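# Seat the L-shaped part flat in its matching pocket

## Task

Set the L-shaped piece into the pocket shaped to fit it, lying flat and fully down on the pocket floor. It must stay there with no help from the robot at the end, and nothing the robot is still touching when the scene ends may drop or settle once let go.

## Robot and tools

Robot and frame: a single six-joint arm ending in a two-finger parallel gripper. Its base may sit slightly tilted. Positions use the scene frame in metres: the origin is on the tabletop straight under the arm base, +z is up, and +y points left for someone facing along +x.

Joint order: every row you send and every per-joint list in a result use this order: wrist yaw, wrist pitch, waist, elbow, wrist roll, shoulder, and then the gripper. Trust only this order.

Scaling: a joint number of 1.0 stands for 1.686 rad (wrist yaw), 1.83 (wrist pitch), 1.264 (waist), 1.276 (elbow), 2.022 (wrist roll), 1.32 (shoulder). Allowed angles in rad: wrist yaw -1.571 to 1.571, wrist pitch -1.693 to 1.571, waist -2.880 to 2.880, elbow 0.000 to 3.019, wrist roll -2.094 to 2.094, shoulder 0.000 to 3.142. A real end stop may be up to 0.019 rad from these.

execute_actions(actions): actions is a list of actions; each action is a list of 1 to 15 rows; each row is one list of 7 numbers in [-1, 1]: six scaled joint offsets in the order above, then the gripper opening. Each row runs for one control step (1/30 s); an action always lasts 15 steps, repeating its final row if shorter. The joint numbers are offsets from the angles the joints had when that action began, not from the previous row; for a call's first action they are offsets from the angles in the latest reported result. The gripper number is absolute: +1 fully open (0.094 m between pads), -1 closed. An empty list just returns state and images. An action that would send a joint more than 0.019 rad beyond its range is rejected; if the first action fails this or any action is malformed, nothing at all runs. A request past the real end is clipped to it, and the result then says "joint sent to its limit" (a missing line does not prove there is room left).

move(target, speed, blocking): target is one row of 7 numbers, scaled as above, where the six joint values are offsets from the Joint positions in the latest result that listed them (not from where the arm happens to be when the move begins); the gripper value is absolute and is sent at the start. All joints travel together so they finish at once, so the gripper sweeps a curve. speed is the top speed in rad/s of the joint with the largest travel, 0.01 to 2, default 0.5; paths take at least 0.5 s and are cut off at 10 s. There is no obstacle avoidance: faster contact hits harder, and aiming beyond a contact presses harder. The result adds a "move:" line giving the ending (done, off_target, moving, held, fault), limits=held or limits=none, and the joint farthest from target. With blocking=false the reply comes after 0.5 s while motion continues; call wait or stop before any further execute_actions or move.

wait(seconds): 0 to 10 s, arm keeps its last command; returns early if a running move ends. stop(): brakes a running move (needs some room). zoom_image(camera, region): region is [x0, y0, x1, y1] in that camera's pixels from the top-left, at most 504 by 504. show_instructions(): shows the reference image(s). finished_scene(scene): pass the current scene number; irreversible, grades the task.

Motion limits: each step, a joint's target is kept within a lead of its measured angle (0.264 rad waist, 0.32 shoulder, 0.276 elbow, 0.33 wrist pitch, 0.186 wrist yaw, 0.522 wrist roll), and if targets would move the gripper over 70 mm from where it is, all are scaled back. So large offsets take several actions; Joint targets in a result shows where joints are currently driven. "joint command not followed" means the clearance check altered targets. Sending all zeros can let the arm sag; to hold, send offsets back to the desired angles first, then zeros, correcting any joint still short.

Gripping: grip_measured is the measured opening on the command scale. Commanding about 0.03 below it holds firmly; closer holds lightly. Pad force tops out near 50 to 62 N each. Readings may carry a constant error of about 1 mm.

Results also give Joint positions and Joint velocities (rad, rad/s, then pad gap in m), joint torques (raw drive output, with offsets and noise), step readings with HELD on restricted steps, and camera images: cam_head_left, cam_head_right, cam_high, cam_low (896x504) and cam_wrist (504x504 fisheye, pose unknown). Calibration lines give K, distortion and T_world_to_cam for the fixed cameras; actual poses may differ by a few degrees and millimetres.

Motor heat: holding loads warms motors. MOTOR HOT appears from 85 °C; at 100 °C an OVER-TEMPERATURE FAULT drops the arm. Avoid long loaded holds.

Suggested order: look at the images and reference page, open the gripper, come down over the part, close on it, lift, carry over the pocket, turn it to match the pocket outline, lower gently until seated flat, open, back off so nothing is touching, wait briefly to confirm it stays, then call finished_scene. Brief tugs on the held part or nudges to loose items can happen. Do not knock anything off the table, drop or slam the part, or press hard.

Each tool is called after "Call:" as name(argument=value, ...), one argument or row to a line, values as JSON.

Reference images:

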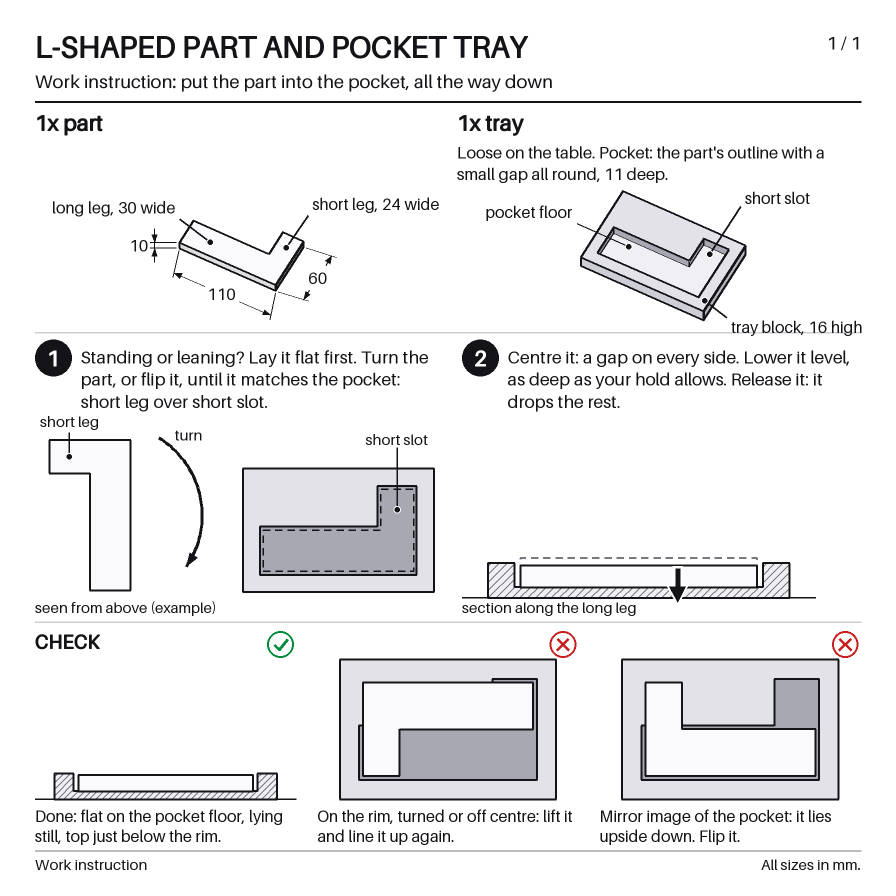

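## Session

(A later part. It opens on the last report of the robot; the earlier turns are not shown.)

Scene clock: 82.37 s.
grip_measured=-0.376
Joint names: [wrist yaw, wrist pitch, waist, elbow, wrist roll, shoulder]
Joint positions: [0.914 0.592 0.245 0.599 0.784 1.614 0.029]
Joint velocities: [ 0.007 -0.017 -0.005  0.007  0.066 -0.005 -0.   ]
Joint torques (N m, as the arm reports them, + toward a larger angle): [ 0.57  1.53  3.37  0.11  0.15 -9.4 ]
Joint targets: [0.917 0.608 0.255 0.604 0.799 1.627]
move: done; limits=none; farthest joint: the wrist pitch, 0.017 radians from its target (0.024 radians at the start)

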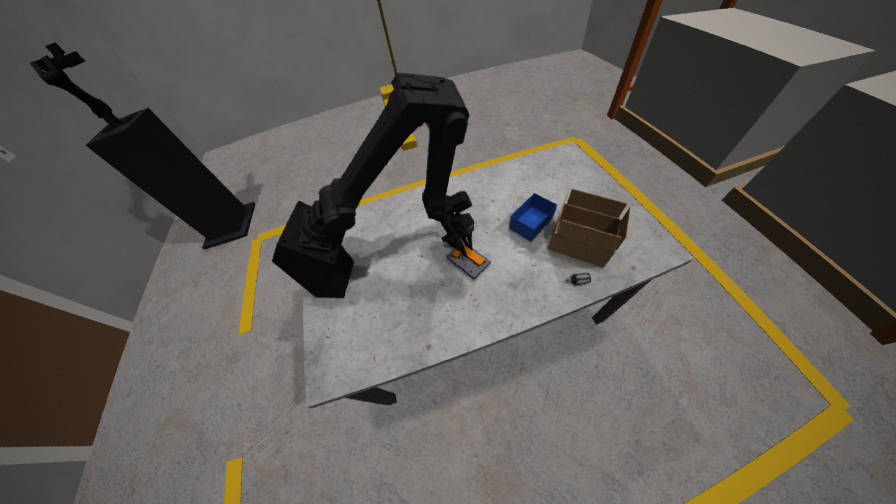

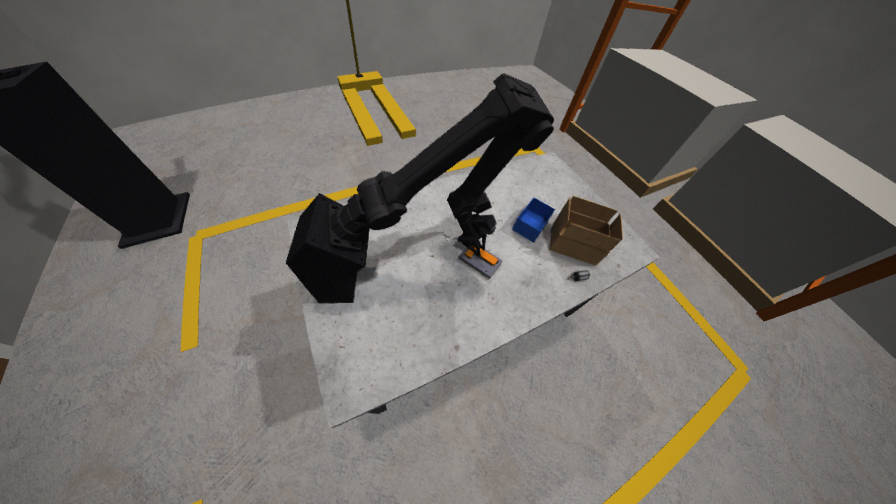

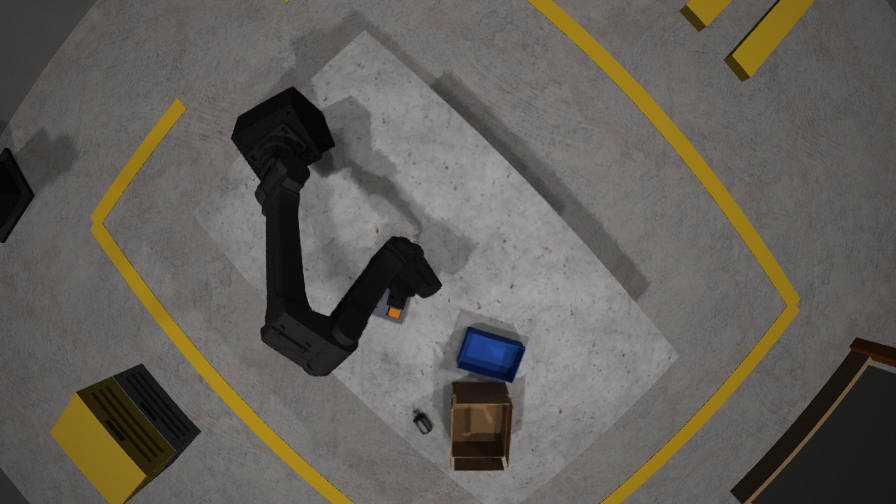

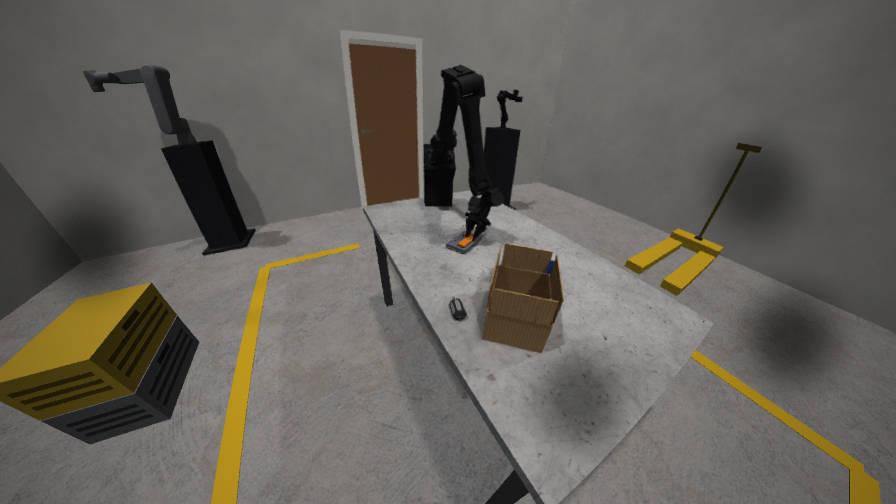

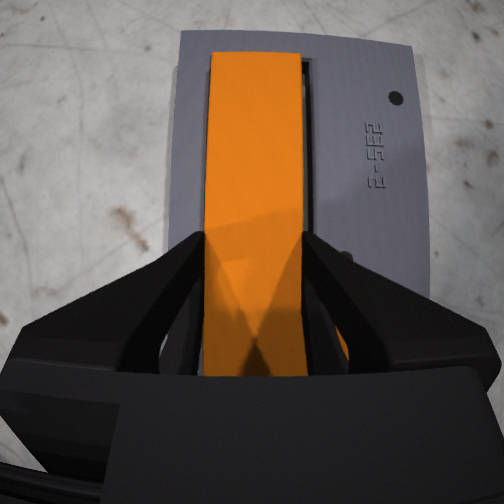

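Call:
execute_actions(
  actions=[],
)

Scene clock: 84.07 s.
grip_measured=-0.376
Joint names: [wrist yaw, wrist pitch, waist, elbow, wrist roll, shoulder]
Joint positions: [0.914 0.592 0.245 0.599 0.784 1.614 0.029]
Joint velocities: [-0.037  0.002  0.005  0.012  0.022 -0.005  0.   ]
Joint torques (N m, as the arm reports them, + toward a larger angle): [ 0.57  1.5   3.33  0.15  0.16 -9.45]
Joint targets: [0.917 0.608 0.255 0.604 0.799 1.627]

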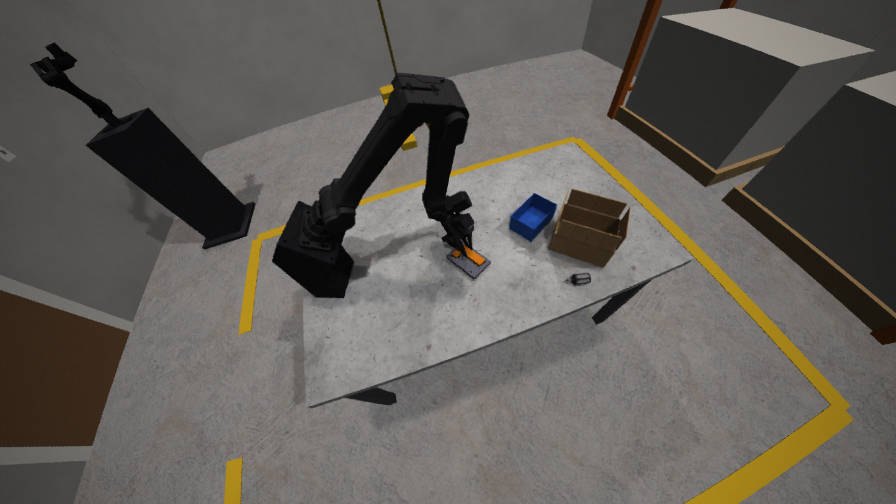

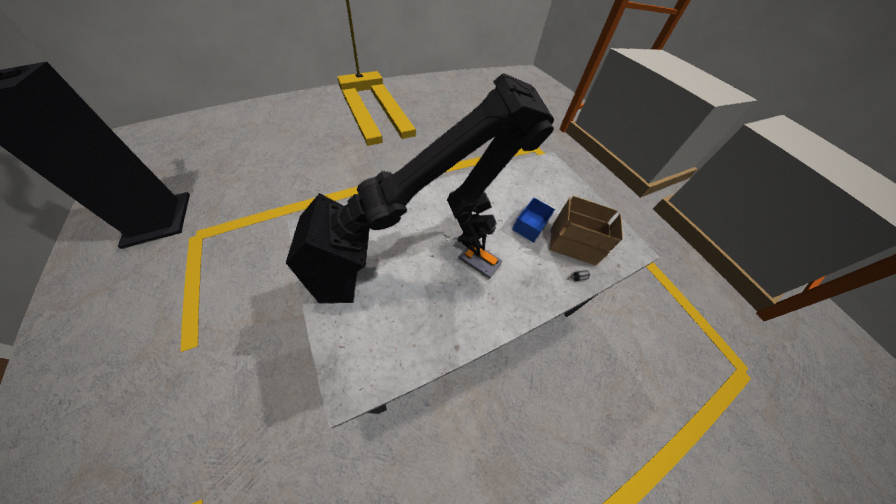

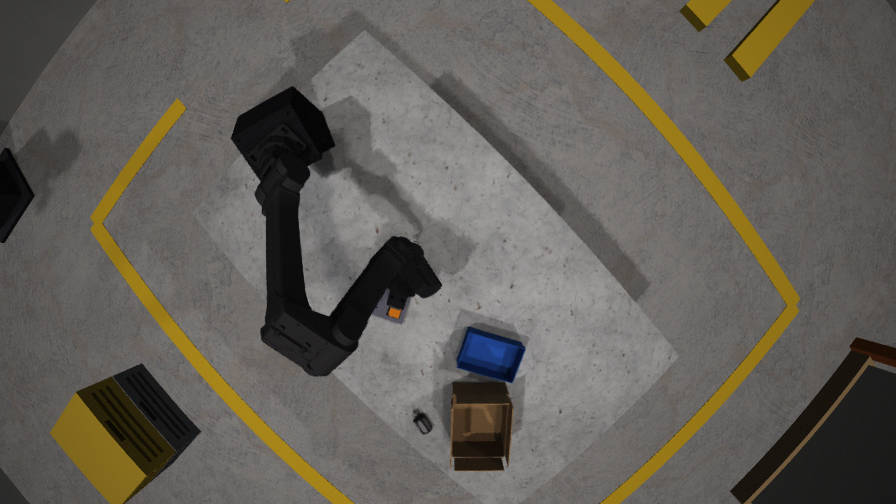

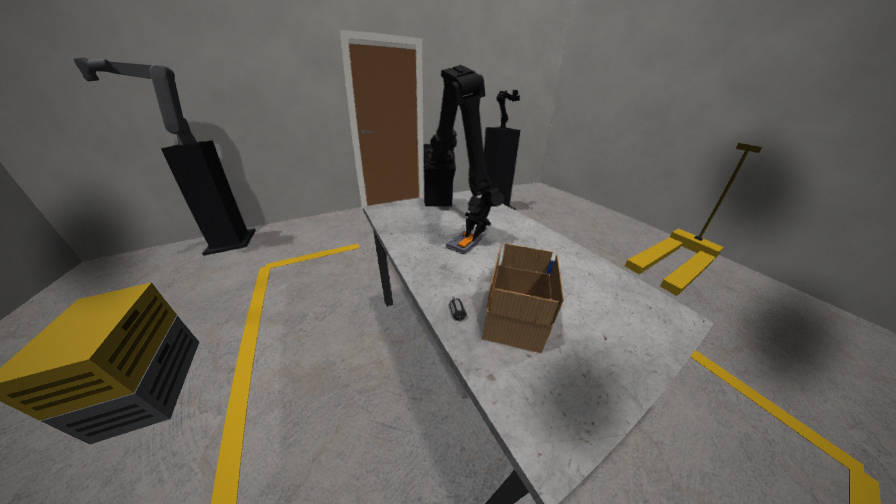

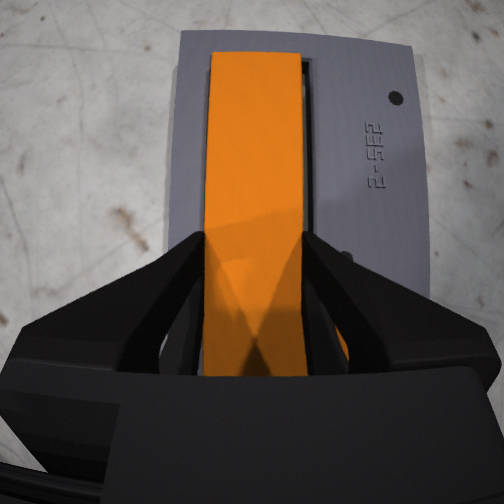

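Call:
zoom_image(
  camera="cam_wrist",
  region=[150, 20, 370, 260],
)

Call:
zoom_image(
  camera="cam_head_left",
  region=[420, 210, 520, 290],
)

Region (150, 20, 370, 260) of cam_wrist's 504x504 image, scaled by 2.100, with more detail than that image has; it fills the left 462 columns of this view, and the rest is white.

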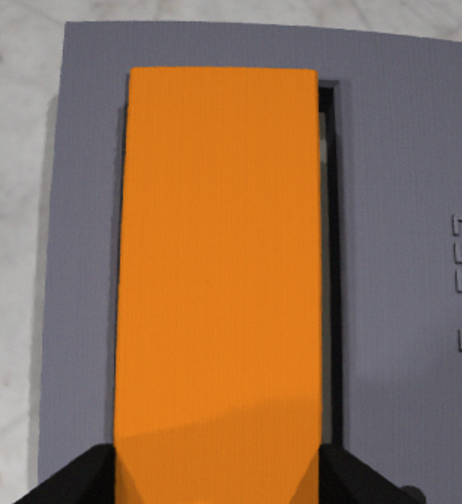

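Region (420, 210, 520, 290) of cam_head_left's 896x504 image, scaled by 5.040, with more detail than that image has; it fills the top 403 rows of this view, and the rest is white.

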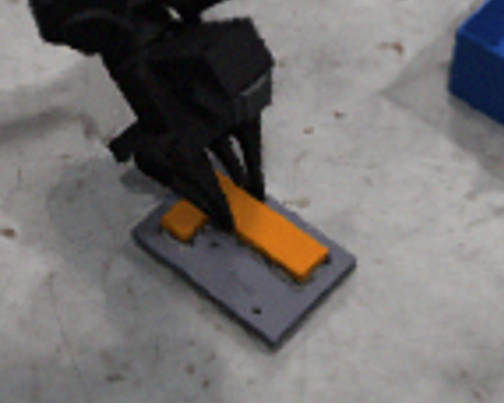

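Call:
execute_actions(
  actions=[
    [[0.0018,0.0087,0.0079,0.0,0.0074,0.0098,-0.41],[0.0018,0.0087,0.0079,0.0,0.0074,0.0098,-0.41],[0.0018,0.0087,0.0079,-0.001,0.0074,0.0098,-0.41],[0.0018,0.0087,0.0079,-0.002,0.0074,0.0098,-0.41],[0.0018,0.0087,0.0079,-0.003,0.0074,0.0098,-0.41],[0.0018,0.0087,0.0079,-0.004,0.0074,0.0098,-0.41]],
  ],
)

Call:
zoom_image(
  camera="cam_wrist",
  region=[150, 20, 370, 260],
)

Scene clock: 86.93 s.
grip_measured=-0.376
Joint names: [wrist yaw, wrist pitch, waist, elbow, wrist roll, shoulder]
Joint positions: [0.914 0.592 0.245 0.599 0.784 1.614 0.029]
Joint velocities: [ 0.022  0.002 -0.005 -0.017 -0.066 -0.015 -0.001]
Joint torques (N m, as the arm reports them, + toward a larger angle): [ 0.59  1.47  3.33 -0.8   0.15 -9.32]
Joint targets: [0.917 0.608 0.255 0.593 0.799 1.627]
Step readings (joint positions):
0: [0.914 0.592 0.245 0.599 0.784 1.614]
1: [0.914 0.592 0.245 0.599 0.784 1.614]
2: [0.914 0.592 0.245 0.599 0.784 1.614]
4: [0.914 0.592 0.245 0.599 0.784 1.614]
8: [0.914 0.592 0.245 0.599 0.784 1.614]
15: Joint positions above

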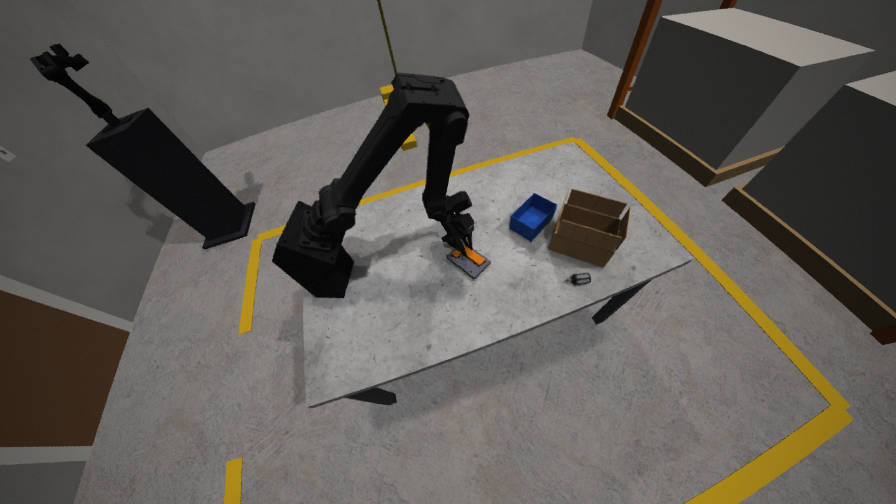

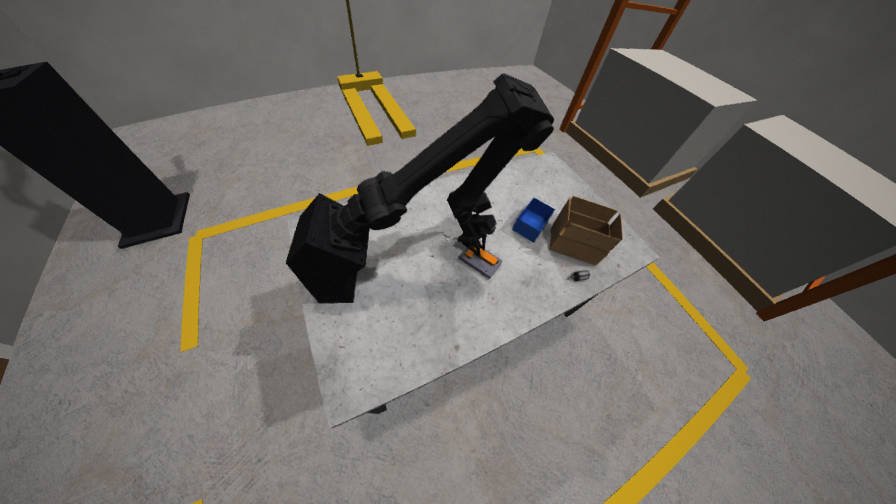

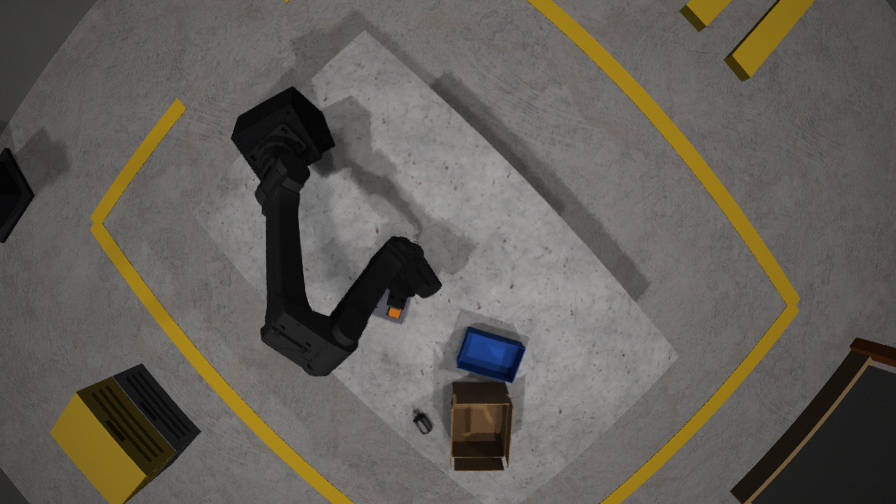

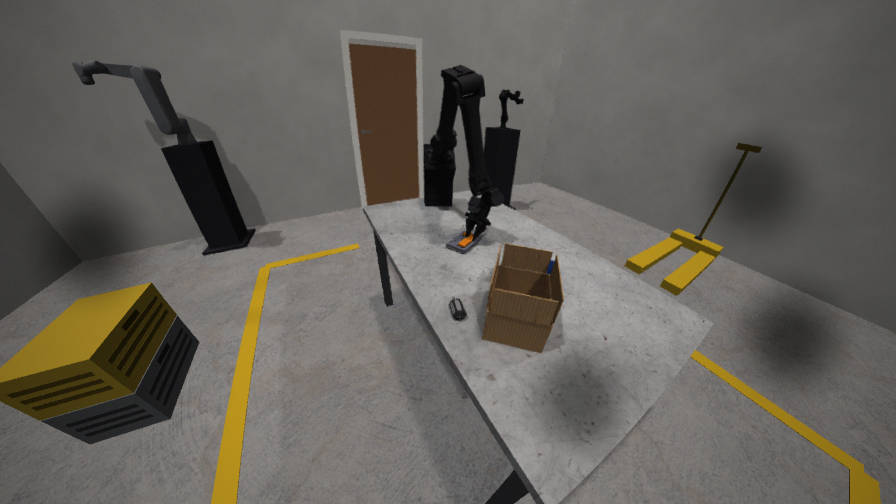

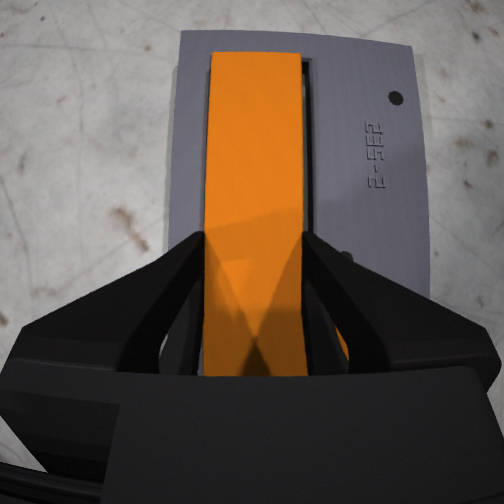

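Region (150, 20, 370, 260) of cam_wrist's 504x504 image, scaled by 2.100, with more detail than that image has; it fills the left 462 columns of this view, and the rest is white.

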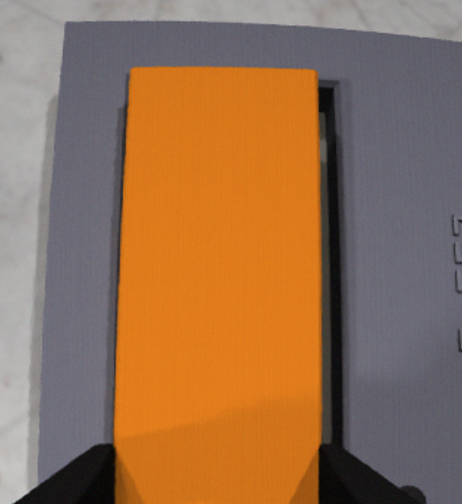

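Call:
execute_actions(
  actions=[
    [[0.0018,0.0087,0.0079,-0.005,0.0074,0.006,-0.41],[0.0018,0.0087,0.0079,-0.005,0.0074,0.003,-0.41],[0.0018,0.0087,0.0079,-0.005,0.0074,0.0,-0.41],[0.0018,0.0087,0.0079,-0.006,0.0074,-0.003,-0.41],[0.0018,0.0087,0.0079,-0.007,0.0074,-0.005,-0.41],[0.0018,0.0087,0.0079,-0.008,0.0074,-0.005,-0.41]],
  ],
)

Call:
zoom_image(
  camera="cam_wrist",
  region=[150, 20, 370, 260],
)

Scene clock: 88.00 s.
grip_measured=-0.376
Joint names: [wrist yaw, wrist pitch, waist, elbow, wrist roll, shoulder]
Joint positions: [0.914 0.592 0.245 0.597 0.784 1.614 0.029]
Joint velocities: [ 0.125 -0.007 -0.005  0.007 -0.022 -0.015  0.   ]
Joint torques (N m, as the arm reports them, + toward a larger angle): [  0.6    1.49   3.3   -1.16   0.13 -10.86]
Joint targets: [0.917 0.608 0.255 0.588 0.799 1.608]
Step readings (joint positions):
0: [0.914 0.592 0.245 0.599 0.784 1.614]
1: [0.914 0.592 0.245 0.599 0.784 1.614]
2: [0.914 0.592 0.245 0.599 0.784 1.614]
4: [0.914 0.592 0.245 0.599 0.784 1.614]
8: [0.914 0.592 0.245 0.598 0.784 1.614]
15: Joint positions above

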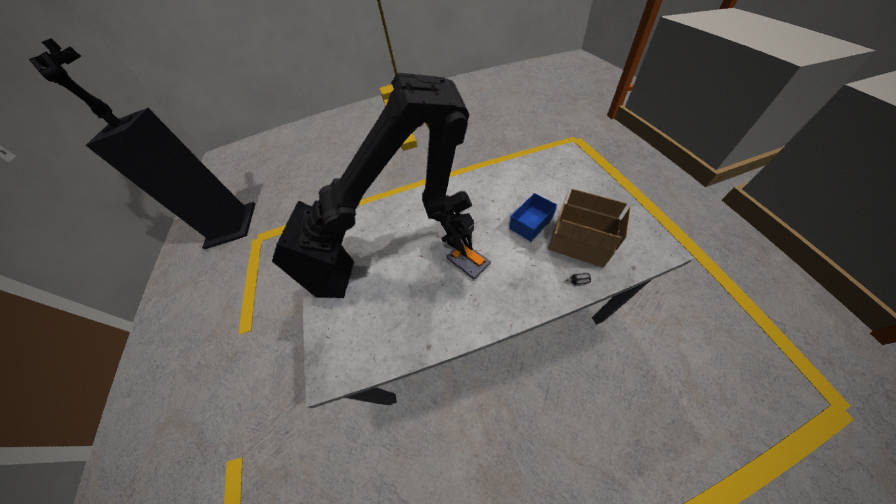

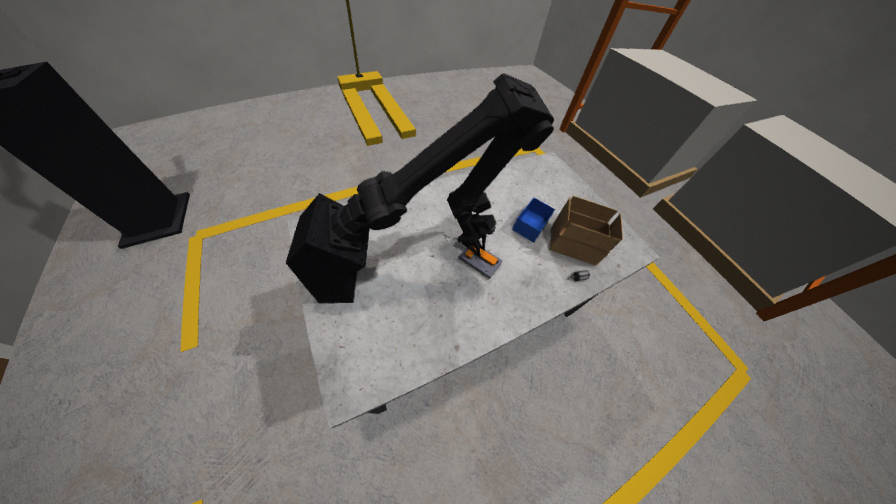

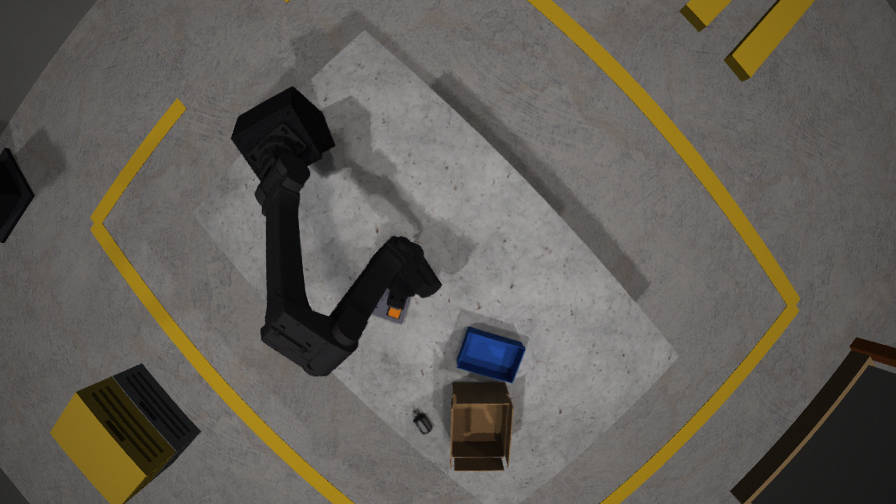

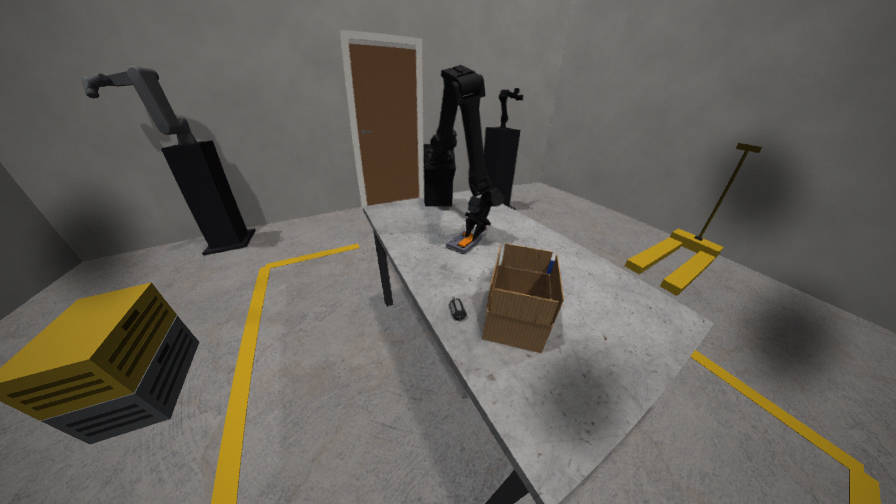

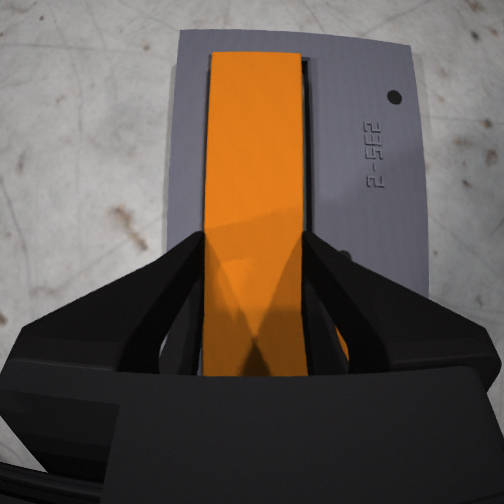

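Region (150, 20, 370, 260) of cam_wrist's 504x504 image, scaled by 2.100, with more detail than that image has; it fills the left 462 columns of this view, and the rest is white.

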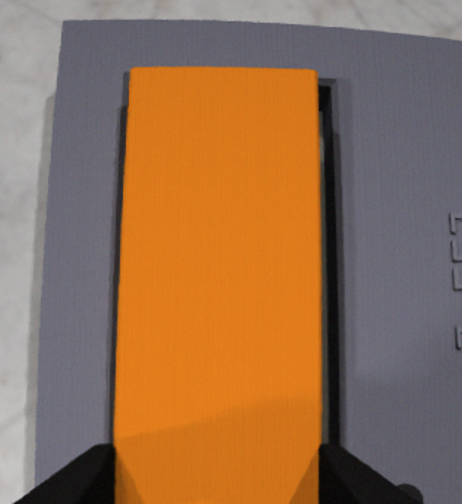

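Moved ~0.8 mm. A bit more.

Call:
execute_actions(
  actions=[
    [[0.0018,0.0087,0.0079,-0.007,0.0074,-0.005,-0.41],[0.0018,0.0087,0.0079,-0.008,0.0074,-0.005,-0.41],[0.0018,0.0087,0.0079,-0.009,0.0074,-0.005,-0.41]],
  ],
)

Call:
zoom_image(
  camera="cam_wrist",
  region=[150, 20, 370, 260],
)

Scene clock: 88.77 s.
grip_measured=-0.376
Joint names: [wrist yaw, wrist pitch, waist, elbow, wrist roll, shoulder]
Joint positions: [0.914 0.592 0.245 0.597 0.785 1.614 0.029]
Joint velocities: [ 0.022  0.007 -0.015  0.002 -0.022 -0.015 -0.   ]
Joint torques (N m, as the arm reports them, + toward a larger angle): [  0.6    1.47   3.34  -1.37   0.15 -10.82]
Joint targets: [0.917 0.608 0.255 0.586 0.799 1.608]
Step readings (joint positions):
0: [0.914 0.592 0.245 0.597 0.784 1.614]
1: [0.914 0.592 0.245 0.597 0.784 1.614]
2: [0.914 0.592 0.245 0.597 0.784 1.614]
4: [0.914 0.592 0.245 0.597 0.784 1.614]
8: [0.914 0.592 0.245 0.597 0.785 1.614]
15: Joint positions above

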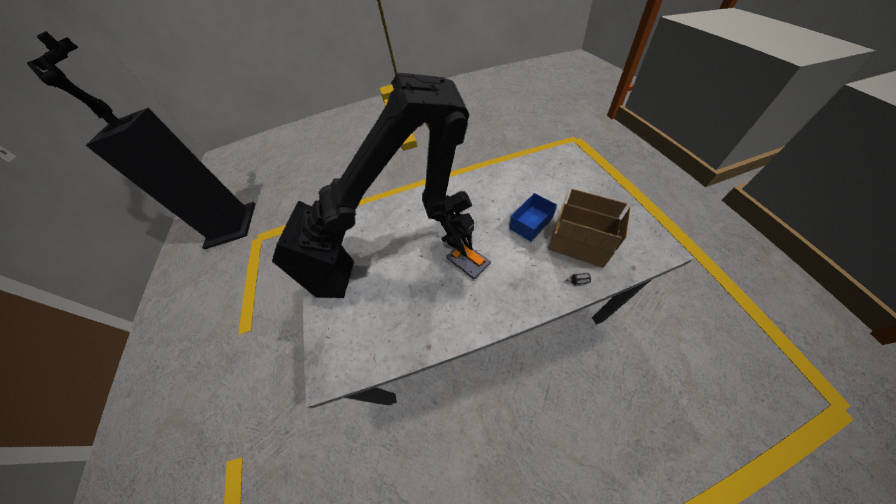

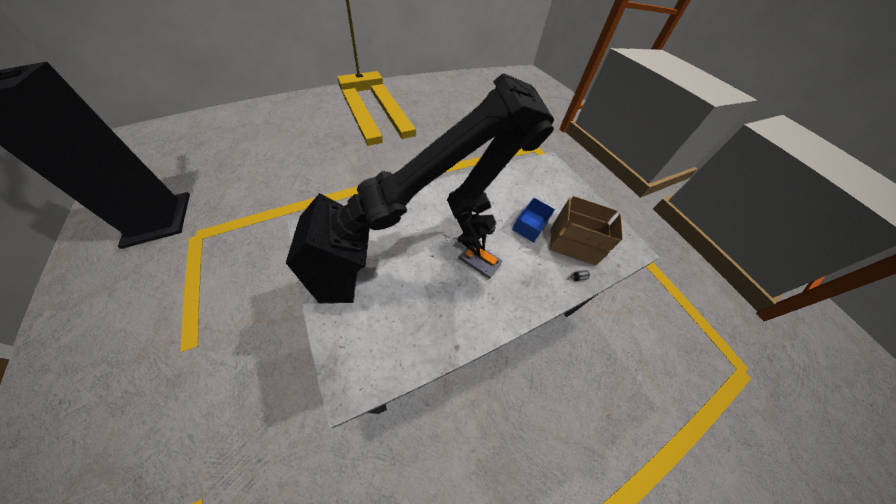

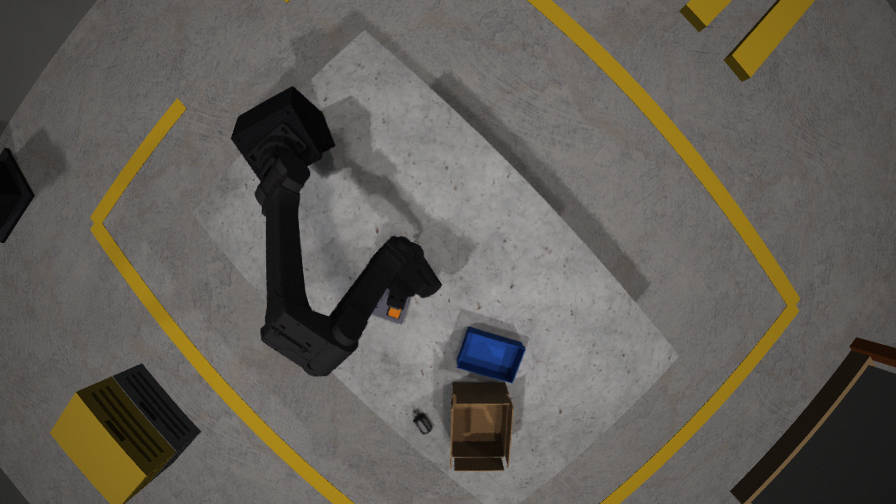

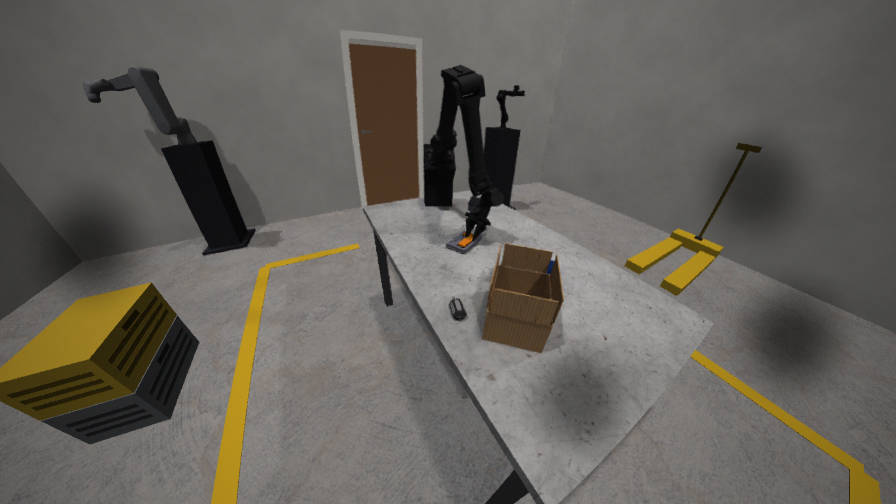

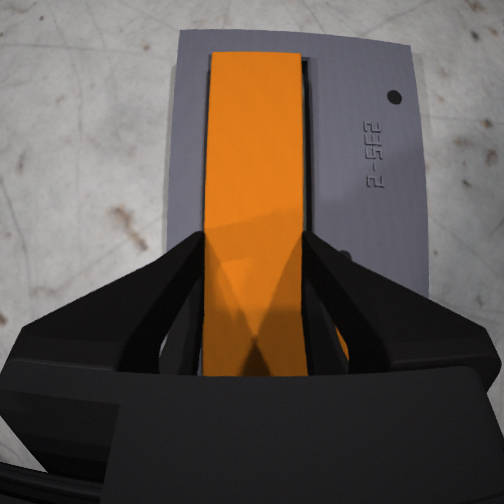

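Region (150, 20, 370, 260) of cam_wrist's 504x504 image, scaled by 2.100, with more detail than that image has; it fills the left 462 columns of this view, and the rest is white.

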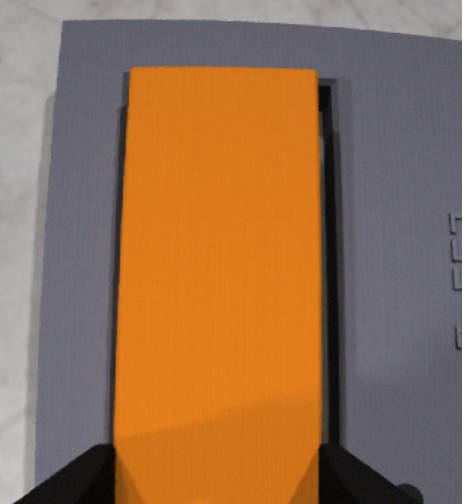

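Call:
execute_actions(
  actions=[
    [[0.0018,0.006,0.0079,-0.004,0.007,-0.005,-0.41],[0.0018,0.006,0.0079,-0.003,0.007,-0.005,-0.41],[0.0018,0.006,0.0079,-0.002,0.007,-0.005,-0.38],[0.0018,0.006,0.0079,-0.002,0.007,-0.005,-0.35],[0.0018,0.006,0.0079,-0.002,0.007,-0.005,-0.32],[0.0018,0.006,0.0079,-0.002,0.007,-0.005,-0.28],[0.0018,0.006,0.0079,-0.002,0.007,-0.005,-0.24],[0.0018,0.006,0.0079,-0.002,0.007,-0.005,-0.2]],
  ],
)

Call:
zoom_image(
  camera="cam_head_left",
  region=[420, 210, 520, 290],
)

Scene clock: 90.70 s.
grip_measured=-0.202
Joint names: [wrist yaw, wrist pitch, waist, elbow, wrist roll, shoulder]
Joint positions: [0.916 0.592 0.245 0.597 0.785 1.614 0.037]
Joint velocities: [ 0.022 -0.012 -0.005  0.017  0.081 -0.015  0.   ]
Joint torques (N m, as the arm reports them, + toward a larger angle): [  0.48   1.28   3.4   -0.61   0.14 -10.81]
Joint targets: [0.917 0.603 0.255 0.595 0.798 1.608]
Step readings (joint positions):
0: [0.914 0.592 0.245 0.597 0.785 1.614]
1: [0.914 0.592 0.245 0.597 0.785 1.614]
2: [0.914 0.592 0.245 0.597 0.785 1.614]
4: [0.915 0.592 0.245 0.597 0.785 1.614]
8: [0.916 0.592 0.245 0.597 0.785 1.614]
15: Joint positions above

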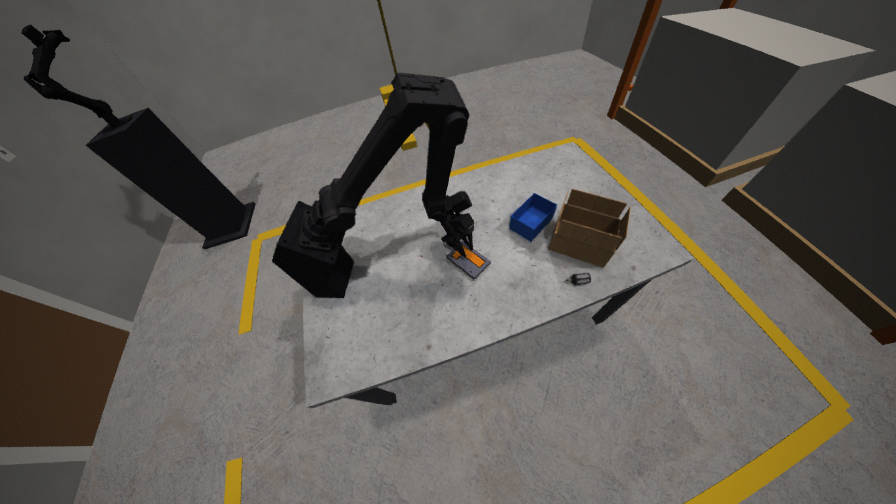

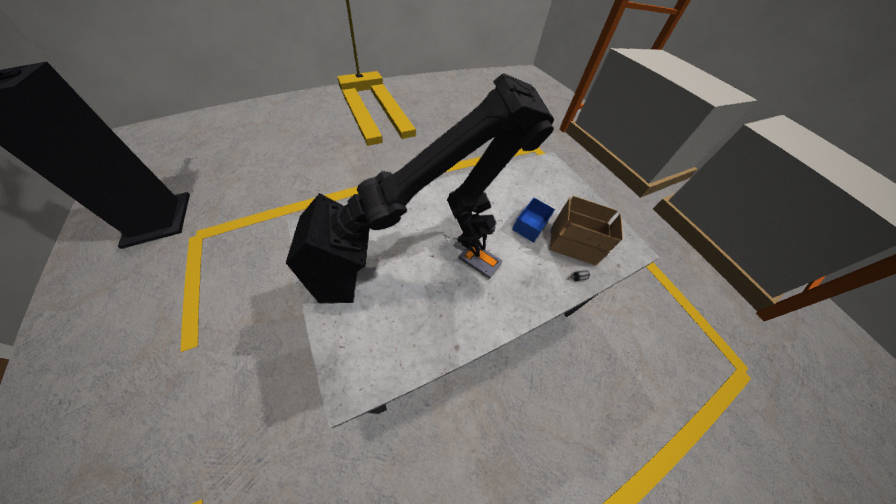

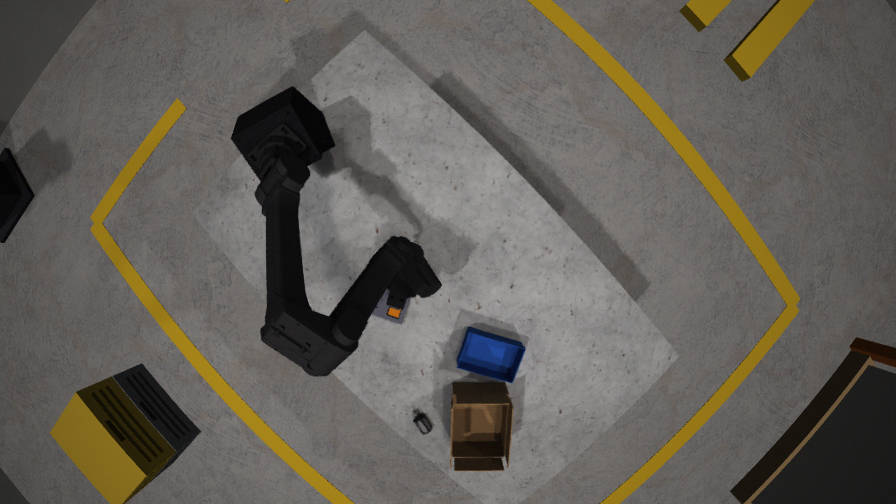

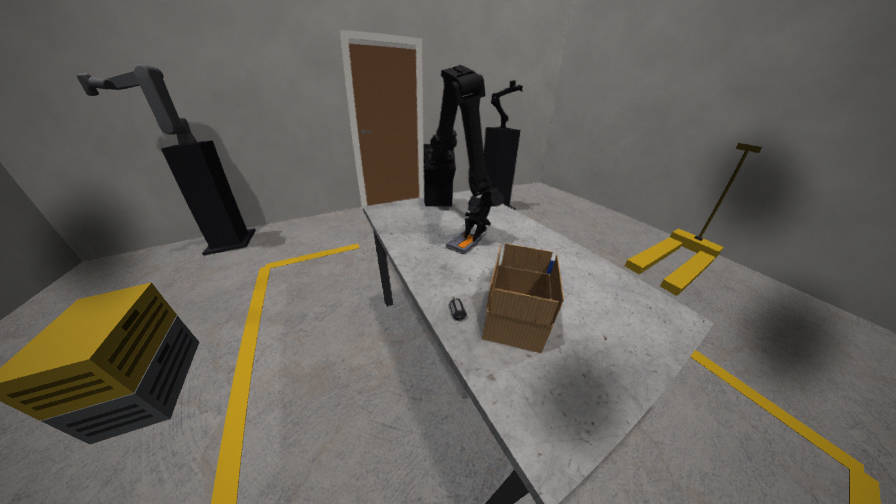

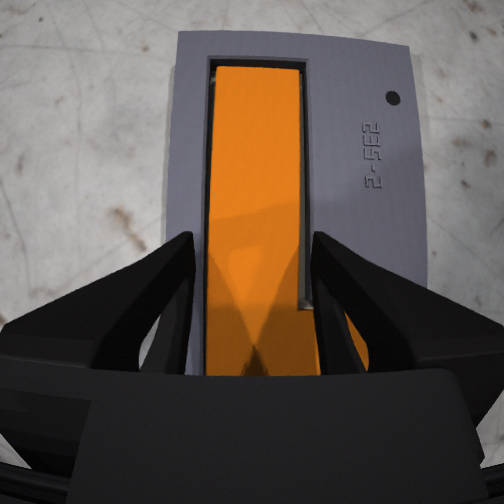

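Region (420, 210, 520, 290) of cam_head_left's 896x504 image, scaled by 5.040, with more detail than that image has; it fills the top 403 rows of this view, and the rest is white.

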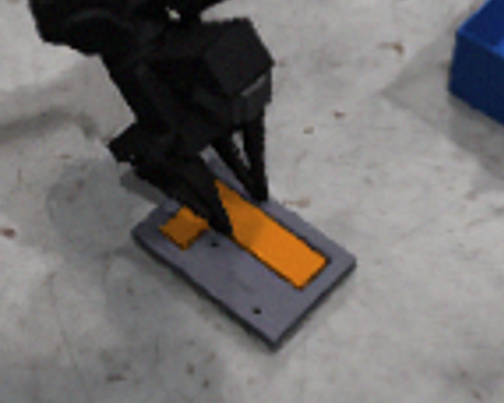

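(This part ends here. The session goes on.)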